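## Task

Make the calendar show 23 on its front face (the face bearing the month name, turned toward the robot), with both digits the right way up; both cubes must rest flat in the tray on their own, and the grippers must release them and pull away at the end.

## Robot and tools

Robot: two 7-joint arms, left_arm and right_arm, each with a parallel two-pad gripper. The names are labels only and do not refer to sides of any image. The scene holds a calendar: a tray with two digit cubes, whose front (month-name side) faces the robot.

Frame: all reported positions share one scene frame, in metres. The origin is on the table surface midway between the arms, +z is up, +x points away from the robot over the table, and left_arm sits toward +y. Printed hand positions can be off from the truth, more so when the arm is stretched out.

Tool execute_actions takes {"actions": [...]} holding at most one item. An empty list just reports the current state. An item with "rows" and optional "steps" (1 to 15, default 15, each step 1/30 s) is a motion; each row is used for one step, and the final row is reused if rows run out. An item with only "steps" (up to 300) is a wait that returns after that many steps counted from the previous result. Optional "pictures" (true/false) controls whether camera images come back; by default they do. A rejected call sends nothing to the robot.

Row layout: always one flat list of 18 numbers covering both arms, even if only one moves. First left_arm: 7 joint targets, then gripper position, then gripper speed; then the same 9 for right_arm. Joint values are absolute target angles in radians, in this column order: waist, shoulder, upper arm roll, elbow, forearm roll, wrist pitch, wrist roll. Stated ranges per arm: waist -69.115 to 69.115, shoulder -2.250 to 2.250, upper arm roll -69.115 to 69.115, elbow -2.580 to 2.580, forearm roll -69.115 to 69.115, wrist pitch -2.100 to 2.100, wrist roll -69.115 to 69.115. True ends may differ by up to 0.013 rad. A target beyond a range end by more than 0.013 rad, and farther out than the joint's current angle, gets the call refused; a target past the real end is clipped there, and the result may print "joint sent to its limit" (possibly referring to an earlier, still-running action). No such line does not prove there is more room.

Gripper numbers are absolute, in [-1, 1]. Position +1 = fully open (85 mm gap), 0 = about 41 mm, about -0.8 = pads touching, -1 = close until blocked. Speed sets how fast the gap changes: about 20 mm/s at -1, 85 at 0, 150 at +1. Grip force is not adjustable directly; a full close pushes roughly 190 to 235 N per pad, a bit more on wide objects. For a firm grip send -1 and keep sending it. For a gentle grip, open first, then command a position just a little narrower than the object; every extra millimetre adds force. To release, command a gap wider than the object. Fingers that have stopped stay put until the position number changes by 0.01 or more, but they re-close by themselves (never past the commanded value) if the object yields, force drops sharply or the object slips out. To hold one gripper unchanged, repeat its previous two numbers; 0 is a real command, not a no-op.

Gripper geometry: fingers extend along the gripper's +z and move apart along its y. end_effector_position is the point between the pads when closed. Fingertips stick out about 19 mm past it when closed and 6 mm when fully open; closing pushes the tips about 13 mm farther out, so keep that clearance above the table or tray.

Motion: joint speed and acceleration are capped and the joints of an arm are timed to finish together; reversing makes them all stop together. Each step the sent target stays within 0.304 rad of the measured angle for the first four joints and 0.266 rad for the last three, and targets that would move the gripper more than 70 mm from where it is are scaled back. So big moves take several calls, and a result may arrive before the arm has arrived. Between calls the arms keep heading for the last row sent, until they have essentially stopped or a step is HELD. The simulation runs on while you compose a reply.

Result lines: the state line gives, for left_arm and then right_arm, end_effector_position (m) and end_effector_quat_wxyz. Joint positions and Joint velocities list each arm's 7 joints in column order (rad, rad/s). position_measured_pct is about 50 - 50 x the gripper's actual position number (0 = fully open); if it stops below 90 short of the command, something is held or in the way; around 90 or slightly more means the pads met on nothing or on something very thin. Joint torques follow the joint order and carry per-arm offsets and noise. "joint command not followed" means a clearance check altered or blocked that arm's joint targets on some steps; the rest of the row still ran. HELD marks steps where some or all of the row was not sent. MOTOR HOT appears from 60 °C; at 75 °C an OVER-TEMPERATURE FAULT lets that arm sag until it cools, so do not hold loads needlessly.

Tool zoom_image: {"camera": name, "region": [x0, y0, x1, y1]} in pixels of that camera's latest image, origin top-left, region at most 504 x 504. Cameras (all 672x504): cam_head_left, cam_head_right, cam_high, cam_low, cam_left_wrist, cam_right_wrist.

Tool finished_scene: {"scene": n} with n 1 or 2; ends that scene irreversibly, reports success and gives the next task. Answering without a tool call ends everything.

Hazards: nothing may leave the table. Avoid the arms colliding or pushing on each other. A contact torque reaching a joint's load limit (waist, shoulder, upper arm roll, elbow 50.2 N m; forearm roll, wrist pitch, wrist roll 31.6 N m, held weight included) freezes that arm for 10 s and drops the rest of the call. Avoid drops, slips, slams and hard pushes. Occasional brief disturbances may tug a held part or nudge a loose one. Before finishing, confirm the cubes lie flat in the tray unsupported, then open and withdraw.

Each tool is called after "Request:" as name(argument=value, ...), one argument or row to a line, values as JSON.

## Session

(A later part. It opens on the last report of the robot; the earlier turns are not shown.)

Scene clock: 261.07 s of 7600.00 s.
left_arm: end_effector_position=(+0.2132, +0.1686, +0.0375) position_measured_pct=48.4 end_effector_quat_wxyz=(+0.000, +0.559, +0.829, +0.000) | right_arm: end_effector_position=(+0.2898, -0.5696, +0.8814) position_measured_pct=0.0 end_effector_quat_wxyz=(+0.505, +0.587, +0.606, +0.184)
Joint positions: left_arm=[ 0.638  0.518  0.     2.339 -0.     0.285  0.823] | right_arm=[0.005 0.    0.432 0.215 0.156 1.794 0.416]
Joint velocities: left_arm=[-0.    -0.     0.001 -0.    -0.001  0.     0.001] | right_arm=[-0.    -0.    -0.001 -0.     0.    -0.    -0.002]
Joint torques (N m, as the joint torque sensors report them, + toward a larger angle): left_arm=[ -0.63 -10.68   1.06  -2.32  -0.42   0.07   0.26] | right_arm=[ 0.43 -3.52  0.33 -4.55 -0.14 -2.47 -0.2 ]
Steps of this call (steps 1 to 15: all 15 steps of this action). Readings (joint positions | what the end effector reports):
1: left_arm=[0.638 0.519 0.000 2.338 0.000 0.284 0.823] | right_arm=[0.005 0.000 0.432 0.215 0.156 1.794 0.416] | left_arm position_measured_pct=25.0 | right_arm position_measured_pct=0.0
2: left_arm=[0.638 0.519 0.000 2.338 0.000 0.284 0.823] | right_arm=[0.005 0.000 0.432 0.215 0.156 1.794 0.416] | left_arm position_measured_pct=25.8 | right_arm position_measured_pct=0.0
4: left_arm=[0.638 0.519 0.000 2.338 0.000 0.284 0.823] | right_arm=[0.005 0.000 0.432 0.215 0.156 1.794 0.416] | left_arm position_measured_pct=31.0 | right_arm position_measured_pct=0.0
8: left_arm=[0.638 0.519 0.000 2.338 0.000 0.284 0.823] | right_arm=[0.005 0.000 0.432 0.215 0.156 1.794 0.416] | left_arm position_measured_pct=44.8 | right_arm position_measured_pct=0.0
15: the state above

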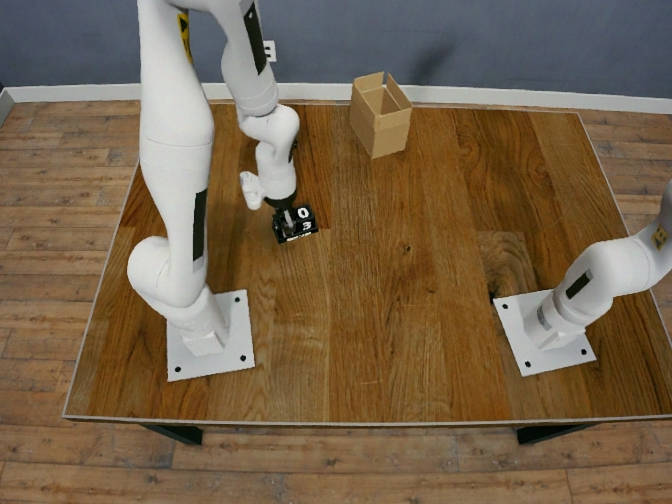

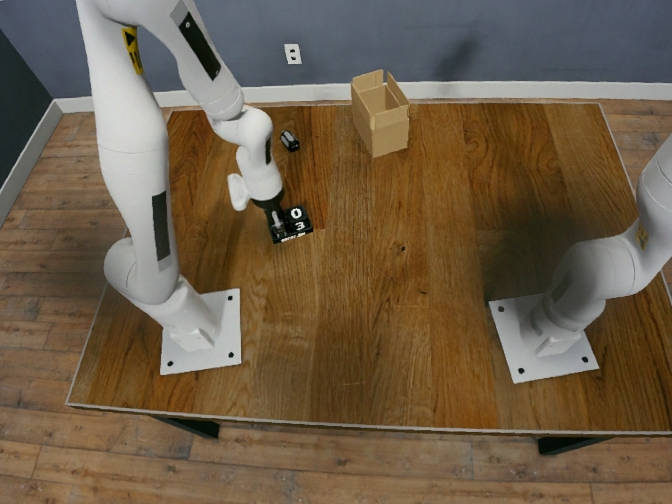

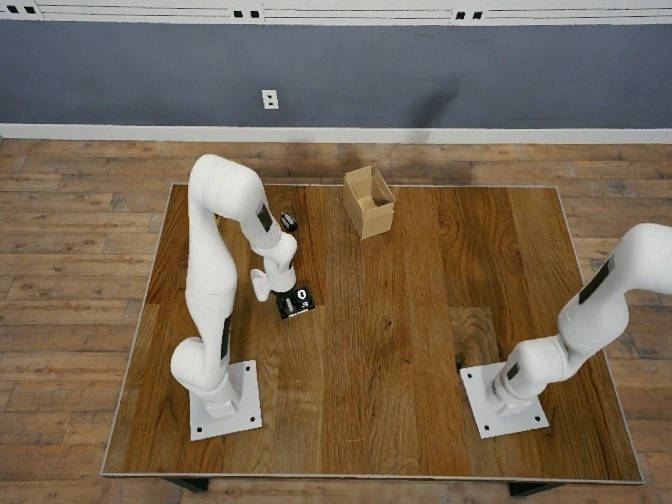

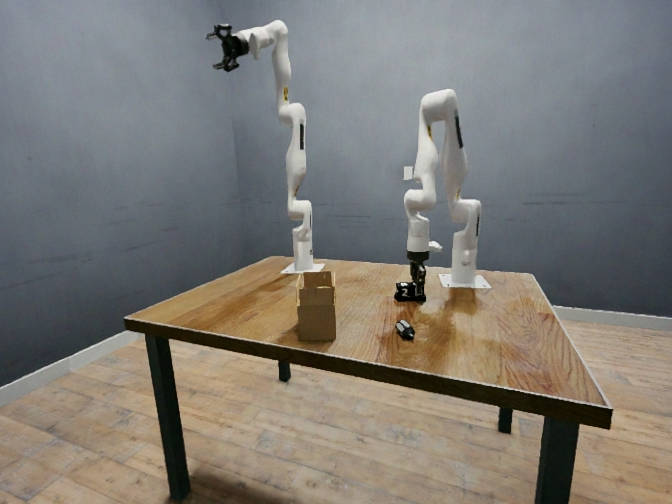

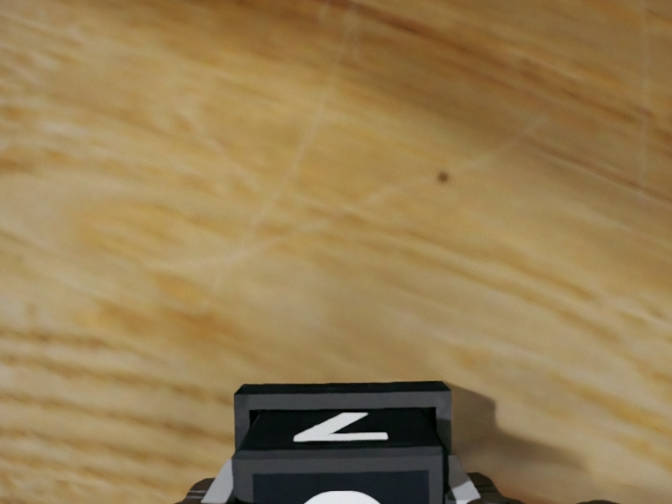

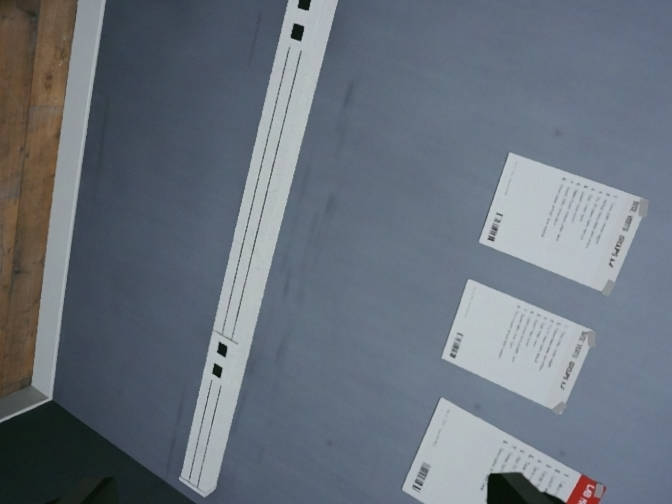

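Request:
execute_actions(
  actions=[
    {"rows": [
[0.6376, 0.5160, 0.0, 2.3377, 0.0, 0.2879, 0.8226, -1, 0.3, 0.005, 0.0, 0.432, 0.215, 0.156, 1.794, 0.416, 1, 0],
[0.6376, 0.5064, 0.0, 2.3356, 0.0, 0.2996, 0.8226, -1, 0.3, 0.005, 0.0, 0.432, 0.215, 0.156, 1.794, 0.416, 1, 0],
[0.6376, 0.4922, 0.0, 2.3322, 0.0, 0.3172, 0.8226, -1, 0.3, 0.005, 0.0, 0.432, 0.215, 0.156, 1.794, 0.416, 1, 0],
[0.6376, 0.4745, 0.0, 2.3278, 0.0, 0.3393, 0.8226, -1, 0.3, 0.005, 0.0, 0.432, 0.215, 0.156, 1.794, 0.416, 1, 0],
[0.6376, 0.4549, 0.0, 2.3224, 0.0, 0.3643, 0.8226, -1, 0.3, 0.005, 0.0, 0.432, 0.215, 0.156, 1.794, 0.416, 1, 0],
[0.6376, 0.4343, 0.0, 2.3162, 0.0, 0.3911, 0.8226, -1, 0.3, 0.005, 0.0, 0.432, 0.215, 0.156, 1.794, 0.416, 1, 0],
[0.6376, 0.4142, 0.0, 2.3097, 0.0, 0.4177, 0.8226, -1, 0.3, 0.005, 0.0, 0.432, 0.215, 0.156, 1.794, 0.416, 1, 0],
[0.6376, 0.3956, 0.0, 2.3031, 0.0, 0.4429, 0.8226, -1, 0.3, 0.005, 0.0, 0.432, 0.215, 0.156, 1.794, 0.416, 1, 0],
[0.6376, 0.3793, 0.0, 2.2969, 0.0, 0.4654, 0.8226, -1, 0.3, 0.005, 0.0, 0.432, 0.215, 0.156, 1.794, 0.416, 1, 0],
[0.6376, 0.3667, 0.0, 2.2919, 0.0, 0.4830, 0.8226, -1, 0.3, 0.005, 0.0, 0.432, 0.215, 0.156, 1.794, 0.416, 1, 0],
[0.6376, 0.3583, 0.0, 2.2884, 0.0, 0.4949, 0.8226, -1, 0.3, 0.005, 0.0, 0.432, 0.215, 0.156, 1.794, 0.416, 1, 0],
[0.6376, 0.3553, 0.0, 2.2871, 0.0, 0.4992, 0.8226, -1, 0.3, 0.005, 0.0, 0.432, 0.215, 0.156, 1.794, 0.416, 1, 0],
[0.6376, 0.3553, 0.0, 2.2871, 0.0, 0.4992, 0.8226, -1, 0.3, 0.005, 0.0, 0.432, 0.215, 0.156, 1.794, 0.416, 1, 0],
[0.6376, 0.3553, 0.0, 2.2871, 0.0, 0.4992, 0.8226, -1, 0.3, 0.005, 0.0, 0.432, 0.215, 0.156, 1.794, 0.416, 1, 0],
[0.6376, 0.3553, 0.0, 2.2871, 0.0, 0.4992, 0.8226, -1, 0.3, 0.005, 0.0, 0.432, 0.215, 0.156, 1.794, 0.416, 1, 0]
], "steps": 15},
  ],
  pictures=false,
)

Request:
execute_actions(
  actions=[
    {"rows": [[0.6376, 0.3553, 0.0, 2.2871, 0.0, 0.4992, -2.319, -1, 0.3, 0.005, 0.0, 0.432, 0.215, 0.156, 1.794, 0.416, 1, 0]], "steps": 15},
  ],
  pictures=false,
)

Request:
execute_actions(
  actions=[
    {"steps": 75},
  ],
)

Scene clock: 290.57 s of 7600.00 s.
left_arm: end_effector_position=(+0.2124, +0.1689, +0.0903) position_measured_pct=48.4 end_effector_quat_wxyz=(-0.002, +0.559, +0.829, -0.000) | right_arm: end_effector_position=(+0.2898, -0.5696, +0.8814) position_measured_pct=0.0 end_effector_quat_wxyz=(+0.505, +0.587, +0.606, +0.184)
Joint positions: left_arm=[0.638 0.361 0.    2.287 0.    0.498 0.823] | right_arm=[0.005 0.    0.432 0.215 0.156 1.794 0.416]
Joint velocities: left_arm=[-0.    -0.019 -0.001 -0.003 -0.001  0.041  0.001] | right_arm=[-0.001  0.001  0.001 -0.    -0.001  0.    -0.001]
Joint torques (N m, as the joint torque sensors report them, + toward a larger angle): left_arm=[ -0.52 -10.75   0.35  -4.09  -0.5    0.44   0.25] | right_arm=[ 0.47 -3.58  0.26 -4.57 -0.15 -2.58 -0.2 ]
Steps of this call (steps 1 to 15: the robot went on to your last target; steps 16 to 90: nothing new was sent; then 26.00 s passed at rest; steps 91 to 105: all 15 steps of this action). Readings (joint positions | what the end effector reports):
91: left_arm=[0.638 0.516 0.000 2.339 -0.000 0.285 0.823] | right_arm=[0.005 0.000 0.432 0.215 0.156 1.794 0.416] | left_arm position_measured_pct=48.4 | right_arm position_measured_pct=0.0
92: left_arm=[0.638 0.513 -0.000 2.338 -0.000 0.289 0.823] | right_arm=[0.005 0.000 0.432 0.215 0.156 1.794 0.416] | left_arm position_measured_pct=48.4 | right_arm position_measured_pct=0.0
94: left_arm=[0.638 0.496 -0.000 2.334 0.000 0.308 0.823] | right_arm=[0.005 0.000 0.432 0.215 0.156 1.794 0.416] | left_arm position_measured_pct=48.4 | right_arm position_measured_pct=0.0
98: left_arm=[0.638 0.437 -0.000 2.317 0.000 0.383 0.823] | right_arm=[0.005 0.000 0.432 0.215 0.156 1.794 0.416] | left_arm position_measured_pct=48.4 | right_arm position_measured_pct=0.0
105: the state above

Scene clock: 291.07 s of 7600.00 s.
left_arm: end_effector_position=(+0.2132, +0.1686, +0.0920) position_measured_pct=48.4 end_effector_quat_wxyz=(-0.000, +0.749, +0.663, -0.000) | right_arm: end_effector_position=(+0.2898, -0.5696, +0.8814) position_measured_pct=0.0 end_effector_quat_wxyz=(+0.505, +0.587, +0.606, +0.184)
Joint positions: left_arm=[ 0.638  0.355 -0.     2.287 -0.     0.499  0.317] | right_arm=[0.005 0.    0.432 0.215 0.156 1.794 0.416]
Joint velocities: left_arm=[ 0.    -0.001 -0.001 -0.    -0.    -0.    -1.216] | right_arm=[-0.     0.    -0.     0.     0.001 -0.    -0.   ]
Joint torques (N m, as the joint torque sensors report them, + toward a larger angle): left_arm=[ -0.42 -10.64   0.08  -3.95  -0.38   0.08   0.32] | right_arm=[ 0.34 -3.53  0.38 -4.48 -0.13 -2.48 -0.25]
Steps of this call (steps 1 to 15: all 15 steps of this action). Readings (joint positions | what the end effector reports):
1: left_arm=[0.638 0.360 0.000 2.287 0.000 0.499 0.821] | right_arm=[0.005 0.000 0.432 0.215 0.156 1.794 0.416] | left_arm position_measured_pct=48.4 | right_arm position_measured_pct=0.0
2: left_arm=[0.638 0.359 0.000 2.287 0.000 0.499 0.812] | right_arm=[0.005 0.000 0.432 0.215 0.156 1.794 0.416] | left_arm position_measured_pct=48.4 | right_arm position_measured_pct=0.0
4: left_arm=[0.638 0.357 -0.000 2.287 0.000 0.499 0.761] | right_arm=[0.005 0.000 0.432 0.215 0.156 1.794 0.416] | left_arm position_measured_pct=48.4 | right_arm position_measured_pct=0.0
8: left_arm=[0.638 0.356 -0.000 2.287 -0.000 0.499 0.601] | right_arm=[0.005 0.000 0.432 0.215 0.156 1.794 0.416] | left_arm position_measured_pct=48.4 | right_arm position_measured_pct=0.0
15: the state above

Scene clock: 293.57 s of 7600.00 s.
left_arm: end_effector_position=(+0.2132, +0.1686, +0.0920) position_measured_pct=48.4 end_effector_quat_wxyz=(+0.000, +0.829, -0.559, -0.000) | right_arm: end_effector_position=(+0.2898, -0.5696, +0.8814) position_measured_pct=0.0 end_effector_quat_wxyz=(+0.505, +0.587, +0.606, +0.184)
Joint positions: left_arm=[ 0.638  0.355  0.     2.287  0.     0.499 -2.319] | right_arm=[0.005 0.    0.432 0.215 0.156 1.794 0.416]
Joint velocities: left_arm=[-0.     0.     0.    -0.001 -0.     0.     0.   ] | right_arm=[ 0.     0.002 -0.    -0.     0.001 -0.     0.001]
Joint torques (N m, as the joint torque sensors report them, + toward a larger angle): left_arm=[ -0.77 -10.9    0.7   -4.11  -0.59   0.28   0.34] | right_arm=[ 0.45 -3.5   0.3  -4.5  -0.12 -2.51 -0.23]
Steps of this call (steps 1 to 75: the robot went on to your last target). Readings (joint positions | what the end effector reports):
1: left_arm=[0.638 0.355 -0.000 2.287 -0.000 0.499 0.276] | right_arm=[0.005 0.000 0.432 0.215 0.156 1.794 0.416] | left_arm position_measured_pct=48.4 | right_arm position_measured_pct=0.0
2: left_arm=[0.638 0.355 -0.000 2.287 -0.000 0.499 0.236] | right_arm=[0.005 0.000 0.432 0.215 0.156 1.794 0.416] | left_arm position_measured_pct=48.4 | right_arm position_measured_pct=0.0
4: left_arm=[0.638 0.355 -0.000 2.287 -0.000 0.499 0.154] | right_arm=[0.005 0.000 0.432 0.215 0.156 1.794 0.416] | left_arm position_measured_pct=48.4 | right_arm position_measured_pct=0.0
8: left_arm=[0.638 0.355 -0.000 2.287 -0.000 0.499 -0.008] | right_arm=[0.005 0.000 0.432 0.215 0.156 1.794 0.416] | left_arm position_measured_pct=48.4 | right_arm position_measured_pct=0.0
75: the state above

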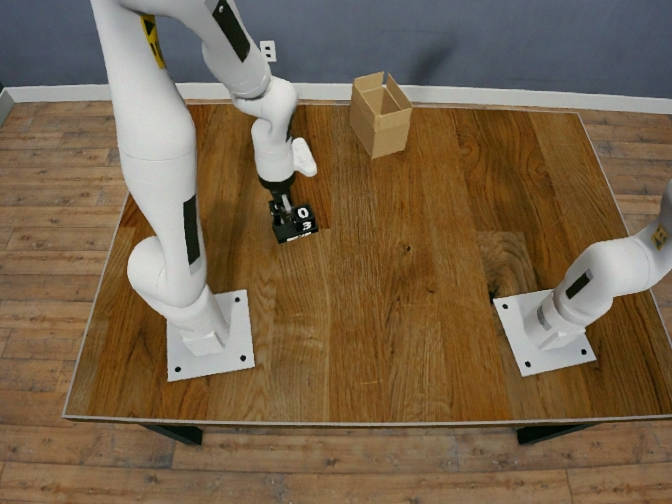

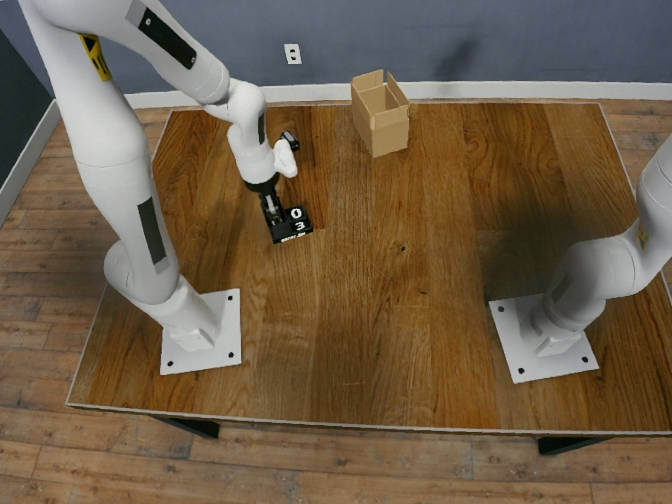

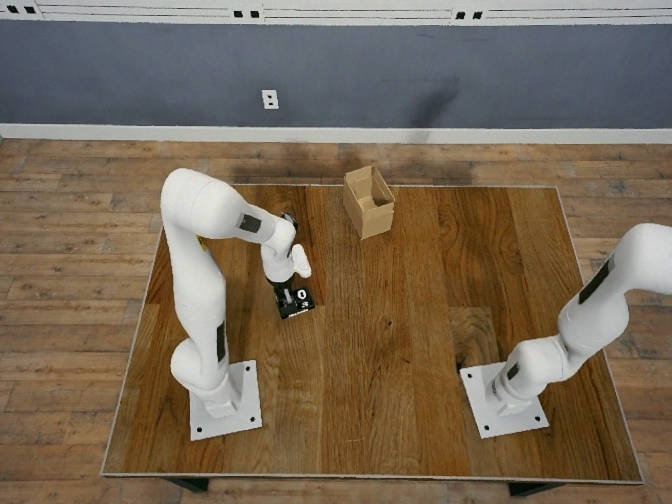

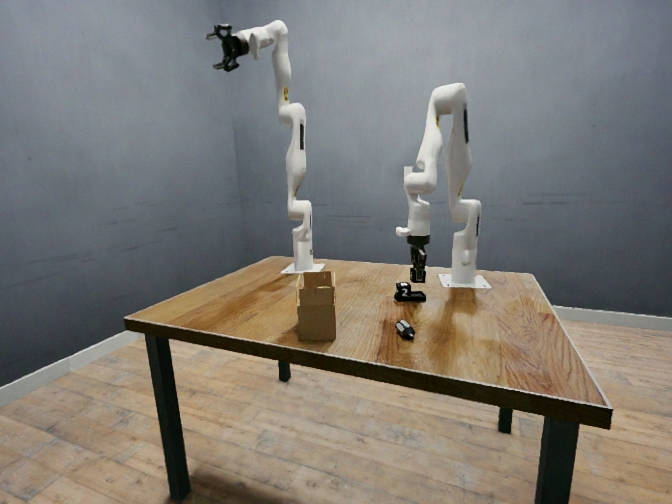

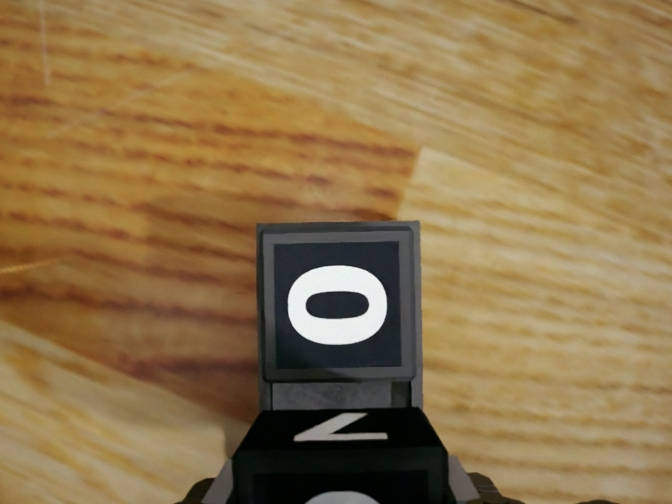

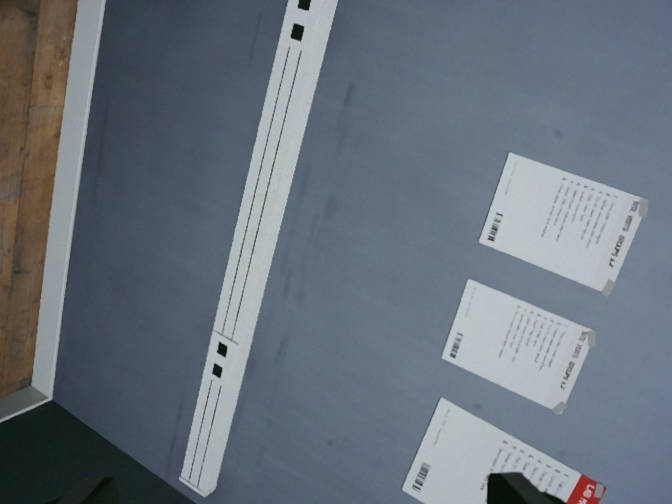

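Request:
zoom_image(
  camera="cam_left_wrist",
  region=[200, 200, 480, 504],
)

Request:
zoom_image(
  camera="cam_low",
  region=[380, 235, 450, 310],
)

Region (200, 200, 480, 504) of cam_left_wrist's 672x504 image, scaled by 1.658; it fills the left 464 columns of this view, and the rest is white.

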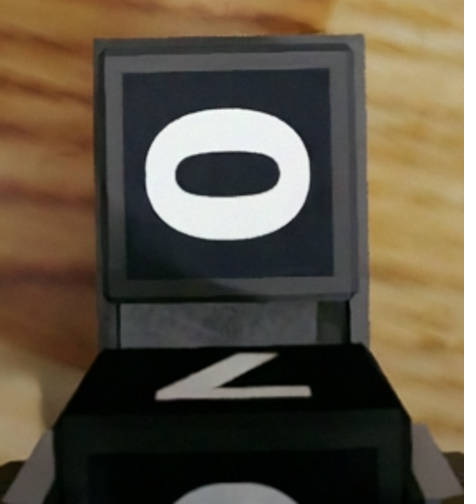

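Region (380, 235, 450, 310) of cam_low's 672x504 image, scaled by 6.720, with more detail than that image has; it fills the left 470 columns of this view, and the rest is white.

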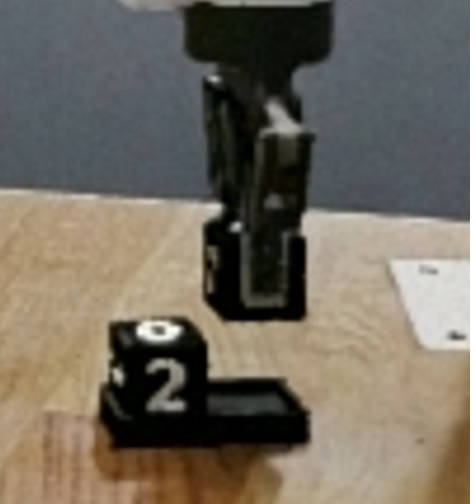

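Request:
execute_actions(
  actions=[
    {"rows": [[0.6440, 0.4400, 0.0, 2.3068, 0.0, 0.3947, -2.3126, -1, 0.3, 0.005, 0.0, 0.432, 0.215, 0.156, 1.794, 0.416, 1, 0]], "steps": 15},
  ],
)

Scene clock: 358.80 s of 7600.00 s.
left_arm: end_effector_position=(+0.2154, +0.1655, +0.0643) position_measured_pct=48.4 end_effector_quat_wxyz=(-0.000, +0.829, -0.559, +0.000) | right_arm: end_effector_position=(+0.2898, -0.5696, +0.8814) position_measured_pct=0.0 end_effector_quat_wxyz=(+0.505, +0.587, +0.606, +0.184)
Joint positions: left_arm=[ 0.644  0.439  0.     2.307  0.     0.395 -2.313] | right_arm=[0.005 0.    0.432 0.215 0.156 1.794 0.416]
Joint velocities: left_arm=[ 0.001  0.008  0.     0.    -0.     0.    -0.   ] | right_arm=[-0.001  0.    -0.    -0.001 -0.001 -0.    -0.001]
Joint torques (N m, as the joint torque sensors report them, + toward a larger angle): left_arm=[ -0.6  -11.71   0.83  -3.22  -0.32   0.22   0.44] | right_arm=[ 0.31 -3.65  0.29 -4.55 -0.14 -2.49 -0.25]
Steps of this call (steps 1 to 15: the robot went on to your last target; steps 16 to 90: nothing new was sent; then 61.73 s passed at rest; steps 91 to 105: all 15 steps of this action). Readings (joint positions | what the end effector reports):
91: left_arm=[0.638 0.357 -0.000 2.287 -0.000 0.498 -2.319] | right_arm=[0.005 0.000 0.432 0.215 0.156 1.794 0.416] | left_arm position_measured_pct=48.4 | right_arm position_measured_pct=0.0
92: left_arm=[0.638 0.364 -0.000 2.288 -0.000 0.492 -2.319] | right_arm=[0.005 0.000 0.432 0.215 0.156 1.794 0.416] | left_arm position_measured_pct=48.4 | right_arm position_measured_pct=0.0
94: left_arm=[0.641 0.394 -0.000 2.295 -0.000 0.459 -2.317] | right_arm=[0.005 0.000 0.432 0.215 0.156 1.794 0.416] | left_arm position_measured_pct=48.4 | right_arm position_measured_pct=0.0
98: left_arm=[0.644 0.435 0.000 2.306 0.000 0.397 -2.313] | right_arm=[0.005 0.000 0.432 0.215 0.156 1.794 0.416] | left_arm position_measured_pct=48.4 | right_arm position_measured_pct=0.0
105: the state above

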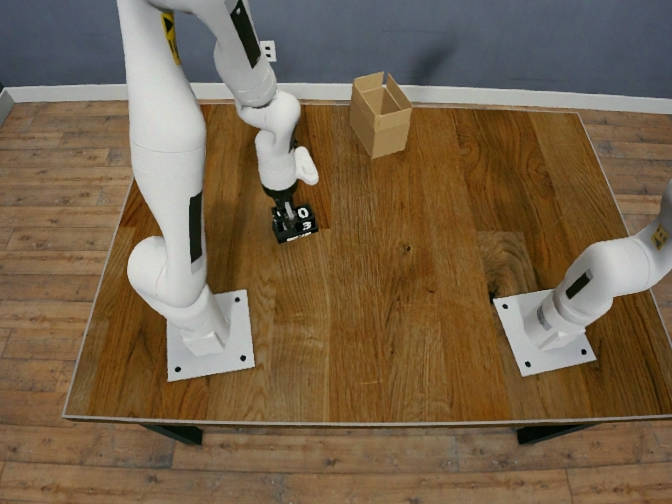

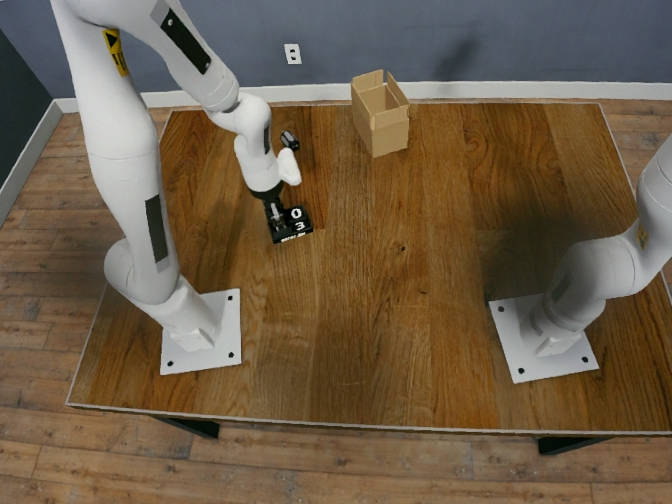

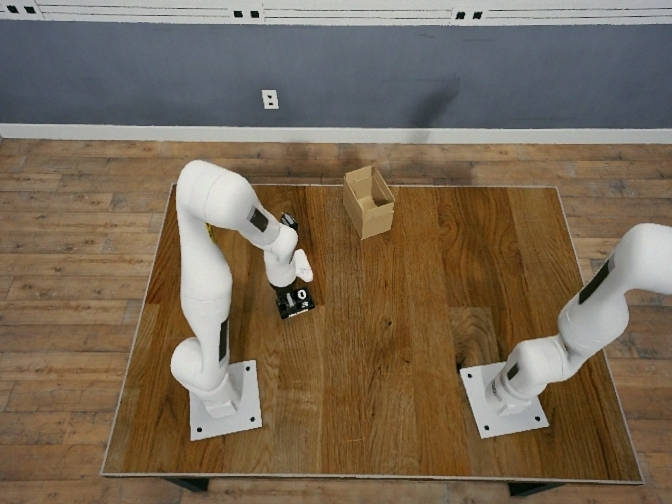

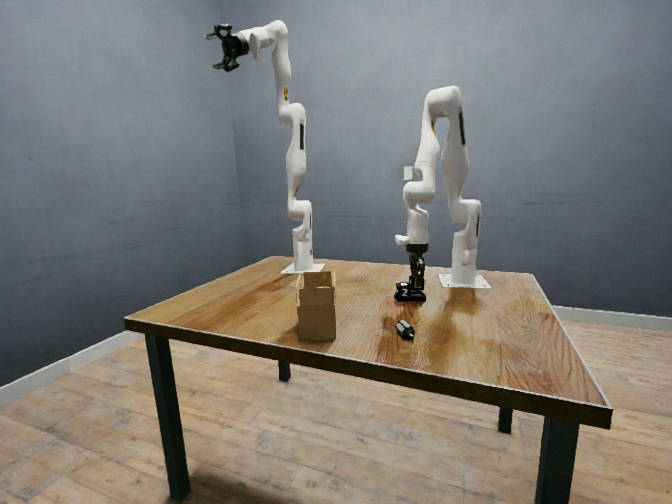

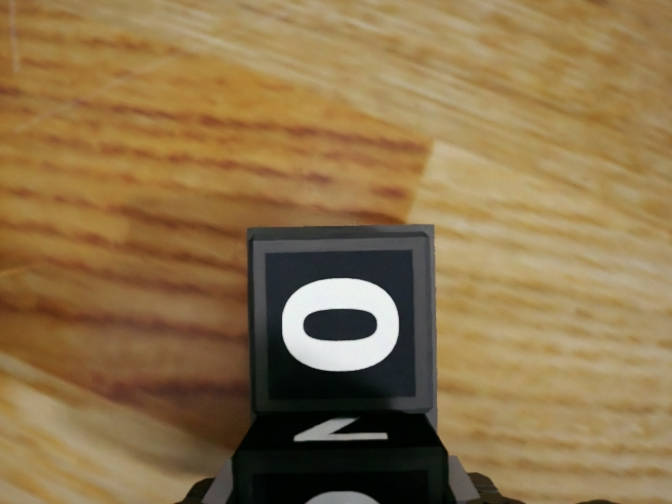

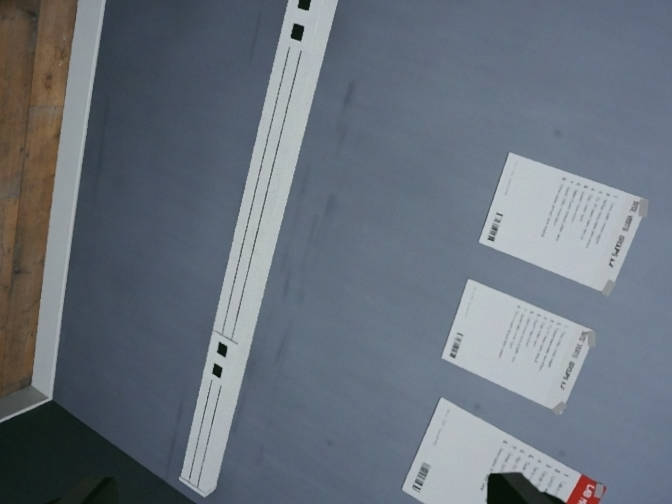

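Request:
zoom_image(
  camera="cam_left_wrist",
  region=[200, 340, 480, 504],
)

Request:
zoom_image(
  camera="cam_low",
  region=[380, 240, 450, 310],
)

Region (200, 340, 480, 504) of cam_left_wrist's 672x504 image, scaled by 1.800; it fills the top 295 rows of this view, and the rest is white.

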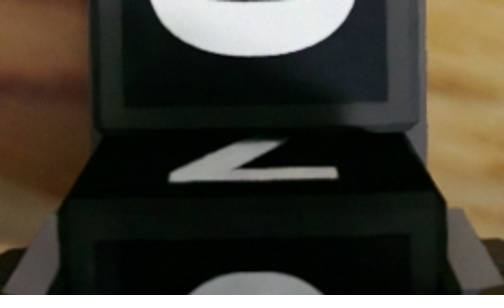

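Region (380, 240, 450, 310) of cam_low's 672x504 image, scaled by 7.200, with more detail than that image has.

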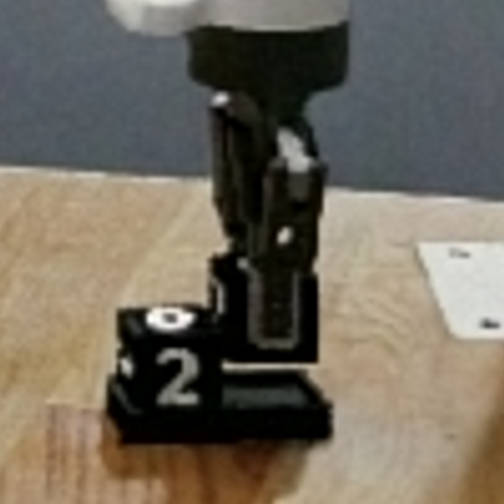

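Request:
execute_actions(
  actions=[
    {"rows": [[0.6440, 0.5192, 0.0, 2.3276, 0.0, 0.2948, -2.3126, -1, 0.3, 0.005, 0.0, 0.432, 0.215, 0.156, 1.794, 0.416, 1, 0]], "steps": 15},
  ],
  pictures=false,
)

Request:
execute_actions(
  actions=[
    {"rows": [[0.6440, 0.5192, 0.0, 2.3276, 0.0, 0.2948, -2.3126, 0.5, 0.6, 0.005, 0.0, 0.432, 0.215, 0.156, 1.794, 0.416, 1, 0]], "steps": 9},
  ],
  pictures=false,
)

Request:
execute_actions(
  actions=[
    {"rows": [[0.6440, 0.18, 0.0, 2.20, 0.0, 0.7616, -2.3126, 0.5, 0.6, 0.005, 0.0, 0.432, 0.215, 0.156, 1.794, 0.416, 1, 0]], "steps": 15},
  ],
  pictures=false,
)

Request:
execute_actions(
  actions=[
    {"steps": 10},
  ],
)

Scene clock: 372.40 s of 7600.00 s.
left_arm: end_effector_position=(+0.2153, +0.1655, +0.0383) position_measured_pct=48.4 end_effector_quat_wxyz=(-0.000, +0.829, -0.559, +0.000) | right_arm: end_effector_position=(+0.2898, -0.5696, +0.8814) position_measured_pct=0.0 end_effector_quat_wxyz=(+0.505, +0.587, +0.606, +0.184)
Joint positions: left_arm=[ 0.644  0.518 -0.     2.328 -0.     0.295 -2.313] | right_arm=[0.005 0.    0.432 0.215 0.156 1.794 0.416]
Joint velocities: left_arm=[ 0.     0.007 -0.002  0.001 -0.    -0.     0.001] | right_arm=[-0.     0.001 -0.     0.001  0.     0.     0.   ]
Joint torques (N m, as the joint torque sensors report them, + toward a larger angle): left_arm=[ -0.41 -12.54   0.69  -2.4   -0.42   0.15   0.26] | right_arm=[ 0.45 -3.6   0.26 -4.48 -0.14 -2.48 -0.28]
Steps of this call (steps 1 to 15: the robot went on to your last target; steps 16 to 90: nothing new was sent; then 10.10 s passed at rest; steps 91 to 105: all 15 steps of this action). Readings (joint positions | what the end effector reports):
91: left_arm=[0.644 0.441 0.000 2.307 -0.000 0.394 -2.313] | right_arm=[0.005 0.000 0.432 0.215 0.156 1.794 0.416] | left_arm position_measured_pct=48.4 | right_arm position_measured_pct=0.0
92: left_arm=[0.644 0.448 0.000 2.308 0.000 0.387 -2.313] | right_arm=[0.005 0.000 0.432 0.215 0.156 1.794 0.416] | left_arm position_measured_pct=48.4 | right_arm position_measured_pct=0.0
94: left_arm=[0.644 0.479 0.000 2.315 0.000 0.353 -2.313] | right_arm=[0.005 0.000 0.432 0.215 0.156 1.794 0.416] | left_arm position_measured_pct=48.4 | right_arm position_measured_pct=0.0
98: left_arm=[0.644 0.514 -0.000 2.327 -0.000 0.297 -2.313] | right_arm=[0.005 0.000 0.432 0.215 0.156 1.794 0.416] | left_arm position_measured_pct=48.4 | right_arm position_measured_pct=0.0
105: the state above

Scene clock: 372.70 s of 7600.00 s.
left_arm: end_effector_position=(+0.2152, +0.1655, +0.0380) position_measured_pct=26.6 end_effector_quat_wxyz=(-0.000, +0.829, -0.559, +0.000) | right_arm: end_effector_position=(+0.2898, -0.5696, +0.8814) position_measured_pct=0.0 end_effector_quat_wxyz=(+0.505, +0.587, +0.606, +0.184)
Joint positions: left_arm=[ 0.644  0.519  0.     2.328  0.     0.295 -2.313] | right_arm=[0.005 0.    0.432 0.215 0.156 1.794 0.416]
Joint velocities: left_arm=[ 0.     0.     0.001  0.    -0.001 -0.    -0.001] | right_arm=[-0.001  0.001 -0.002  0.002  0.001 -0.     0.   ]
Joint torques (N m, as the joint torque sensors report them, + toward a larger angle): left_arm=[ -0.23 -12.26   1.33  -2.48  -0.31   0.17   0.44] | right_arm=[ 0.39 -3.5   0.33 -4.63 -0.15 -2.45 -0.24]
Steps of this call (steps 1 to 9: all 9 steps of this action). Readings (joint positions | what the end effector reports):
1: left_arm=[0.644 0.519 -0.000 2.328 0.000 0.295 -2.313] | right_arm=[0.005 0.000 0.432 0.215 0.156 1.794 0.416] | left_arm position_measured_pct=48.4 | right_arm position_measured_pct=0.0
2: left_arm=[0.644 0.519 -0.000 2.328 -0.000 0.295 -2.313] | right_arm=[0.005 0.000 0.432 0.215 0.156 1.794 0.416] | left_arm position_measured_pct=48.4 | right_arm position_measured_pct=0.0
4: left_arm=[0.644 0.519 0.000 2.328 -0.000 0.295 -2.313] | right_arm=[0.005 0.000 0.432 0.215 0.156 1.794 0.416] | left_arm position_measured_pct=41.7 | right_arm position_measured_pct=0.0
8: left_arm=[0.644 0.519 0.000 2.328 -0.000 0.295 -2.313] | right_arm=[0.005 0.000 0.432 0.215 0.156 1.794 0.416] | left_arm position_measured_pct=27.8 | right_arm position_measured_pct=0.0
9: the state above

Scene clock: 373.20 s of 7600.00 s.
left_arm: end_effector_position=(+0.2156, +0.1653, +0.1501) position_measured_pct=25.0 end_effector_quat_wxyz=(-0.001, +0.829, -0.559, +0.008) | right_arm: end_effector_position=(+0.2898, -0.5696, +0.8814) position_measured_pct=0.0 end_effector_quat_wxyz=(+0.505, +0.587, +0.606, +0.184)
Joint positions: left_arm=[ 0.644  0.207  0.     2.209  0.     0.708 -2.313] | right_arm=[0.005 0.    0.432 0.215 0.156 1.794 0.416]
Joint velocities: left_arm=[ 0.002 -0.421  0.003 -0.159 -0.001  0.977 -0.001] | right_arm=[-0.001 -0.    -0.    -0.001  0.     0.    -0.001]
Joint torques (N m, as the joint torque sensors report them, + toward a larger angle): left_arm=[-0.62 -7.81  0.86 -5.36 -0.45 -0.23  0.25] | right_arm=[ 0.39 -3.55  0.32 -4.55 -0.11 -2.5  -0.22]
Steps of this call (steps 1 to 15: all 15 steps of this action). Readings (joint positions | what the end effector reports):
1: left_arm=[0.644 0.518 -0.000 2.327 -0.000 0.296 -2.313] | right_arm=[0.005 0.000 0.432 0.215 0.156 1.794 0.416] | left_arm position_measured_pct=25.8 | right_arm position_measured_pct=0.0
2: left_arm=[0.644 0.511 -0.000 2.325 -0.000 0.300 -2.313] | right_arm=[0.005 0.000 0.432 0.215 0.156 1.794 0.416] | left_arm position_measured_pct=25.4 | right_arm position_measured_pct=0.0
4: left_arm=[0.644 0.481 -0.000 2.314 -0.000 0.324 -2.313] | right_arm=[0.005 0.000 0.432 0.215 0.156 1.794 0.416] | left_arm position_measured_pct=25.4 | right_arm position_measured_pct=0.0
8: left_arm=[0.644 0.360 -0.000 2.267 0.000 0.430 -2.313] | right_arm=[0.005 0.000 0.432 0.215 0.156 1.794 0.416] | left_arm position_measured_pct=25.0 | right_arm position_measured_pct=0.0
15: the state above

Scene clock: 373.53 s of 7600.00 s.
left_arm: end_effector_position=(+0.2080, +0.1690, +0.1597) position_measured_pct=25.0 end_effector_quat_wxyz=(+0.000, +0.829, -0.559, -0.001) | right_arm: end_effector_position=(+0.2898, -0.5696, +0.8814) position_measured_pct=0.0 end_effector_quat_wxyz=(+0.505, +0.587, +0.606, +0.184)
Joint positions: left_arm=[ 0.644  0.181  0.     2.2    0.     0.762 -2.313] | right_arm=[0.005 0.    0.432 0.215 0.156 1.794 0.416]
Joint velocities: left_arm=[ 0.    -0.009  0.001 -0.     0.     0.     0.001] | right_arm=[ 0.     0.    -0.001  0.001 -0.     0.    -0.001]
Joint torques (N m, as the joint torque sensors report them, + toward a larger angle): left_arm=[-0.58 -9.08  0.38 -5.57 -0.14  0.31  0.32] | right_arm=[ 0.45 -3.59  0.34 -4.63 -0.13 -2.49 -0.24]
Steps of this call (steps 1 to 10: the robot went on to your last target). Readings (joint positions | what the end effector reports):
1: left_arm=[0.644 0.196 0.000 2.204 0.000 0.736 -2.313] | right_arm=[0.005 0.000 0.432 0.215 0.156 1.794 0.416] | left_arm position_measured_pct=25.0 | right_arm position_measured_pct=0.0
2: left_arm=[0.644 0.190 0.000 2.202 0.000 0.753 -2.313] | right_arm=[0.005 0.000 0.432 0.215 0.156 1.794 0.416] | left_arm position_measured_pct=25.0 | right_arm position_measured_pct=0.0
4: left_arm=[0.644 0.186 0.000 2.201 0.000 0.761 -2.313] | right_arm=[0.005 0.000 0.432 0.215 0.156 1.794 0.416] | left_arm position_measured_pct=25.0 | right_arm position_measured_pct=0.0
8: left_arm=[0.644 0.182 0.000 2.200 -0.000 0.762 -2.313] | right_arm=[0.005 0.000 0.432 0.215 0.156 1.794 0.416] | left_arm position_measured_pct=25.0 | right_arm position_measured_pct=0.0
10: the state above

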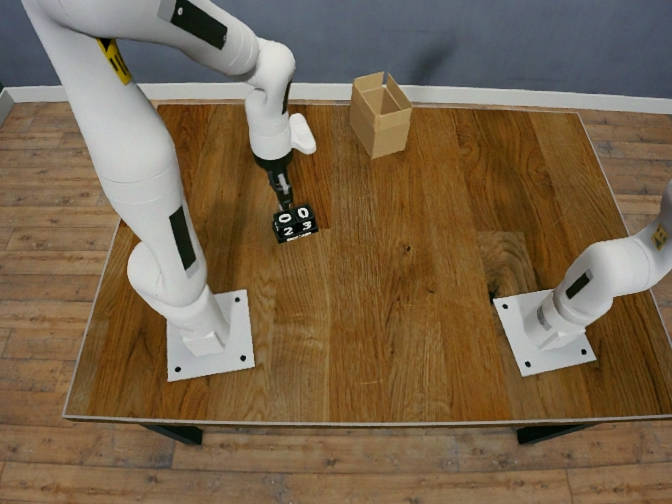

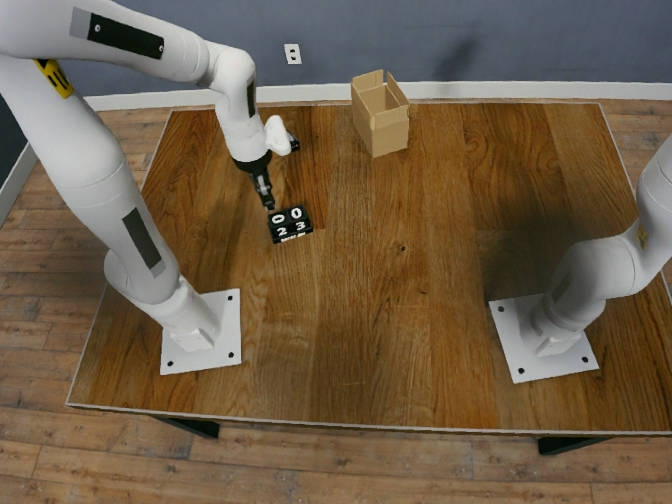

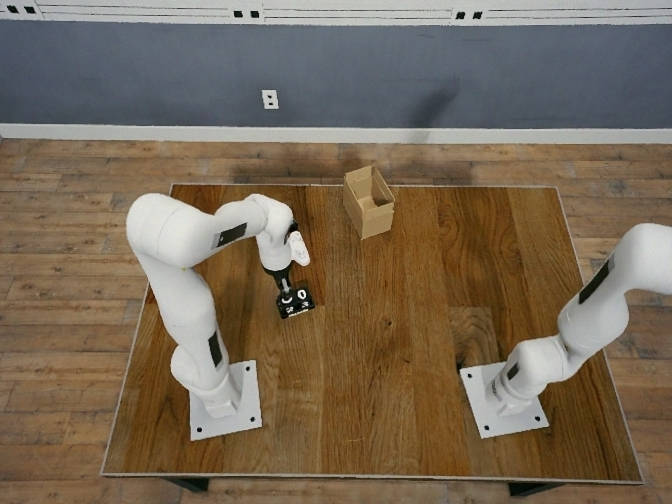

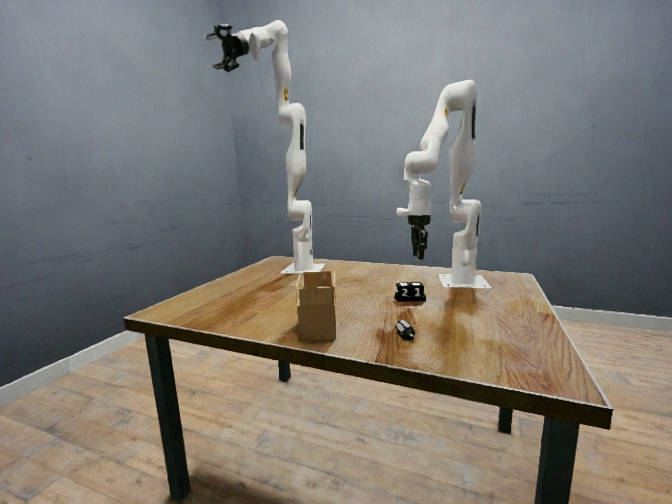

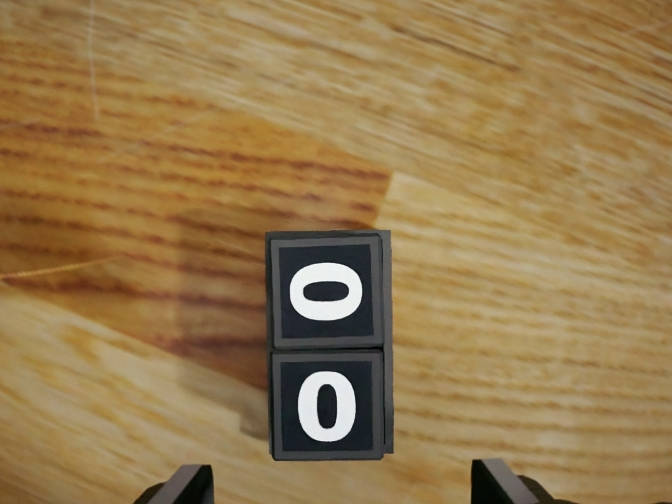

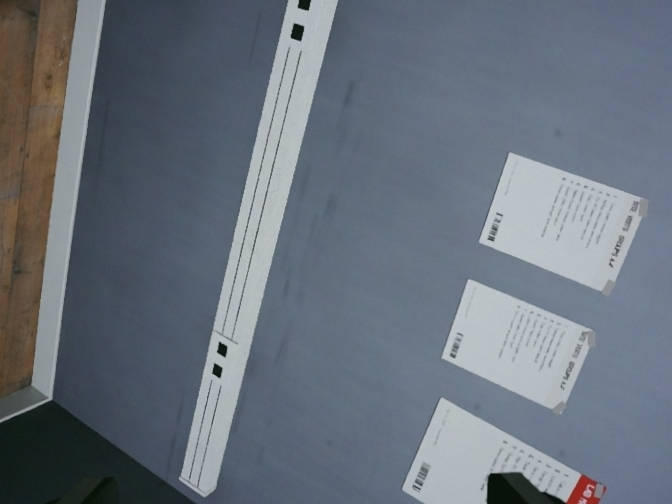

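Request:
zoom_image(
  camera="cam_head_left",
  region=[240, 180, 350, 262],
)

Request:
zoom_image(
  camera="cam_low",
  region=[375, 265, 445, 315],
)

Region (240, 180, 350, 262) of cam_head_left's 672x504 image, scaled by 4.582, with more detail than that image has; it fills the top 376 rows of this view, and the rest is white.

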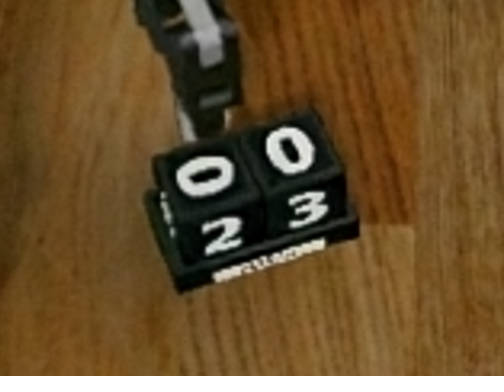

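Region (375, 265, 445, 315) of cam_low's 672x504 image, scaled by 7.200, with more detail than that image has; it fills the top 360 rows of this view, and the rest is white.

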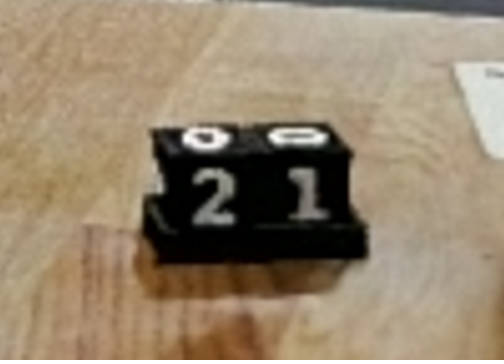

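The calendar shows 23, both cubes flat and level. Finishing scene 1.

Request:
finished_scene(
  scene=1,
)

The scene is finished: the task was done.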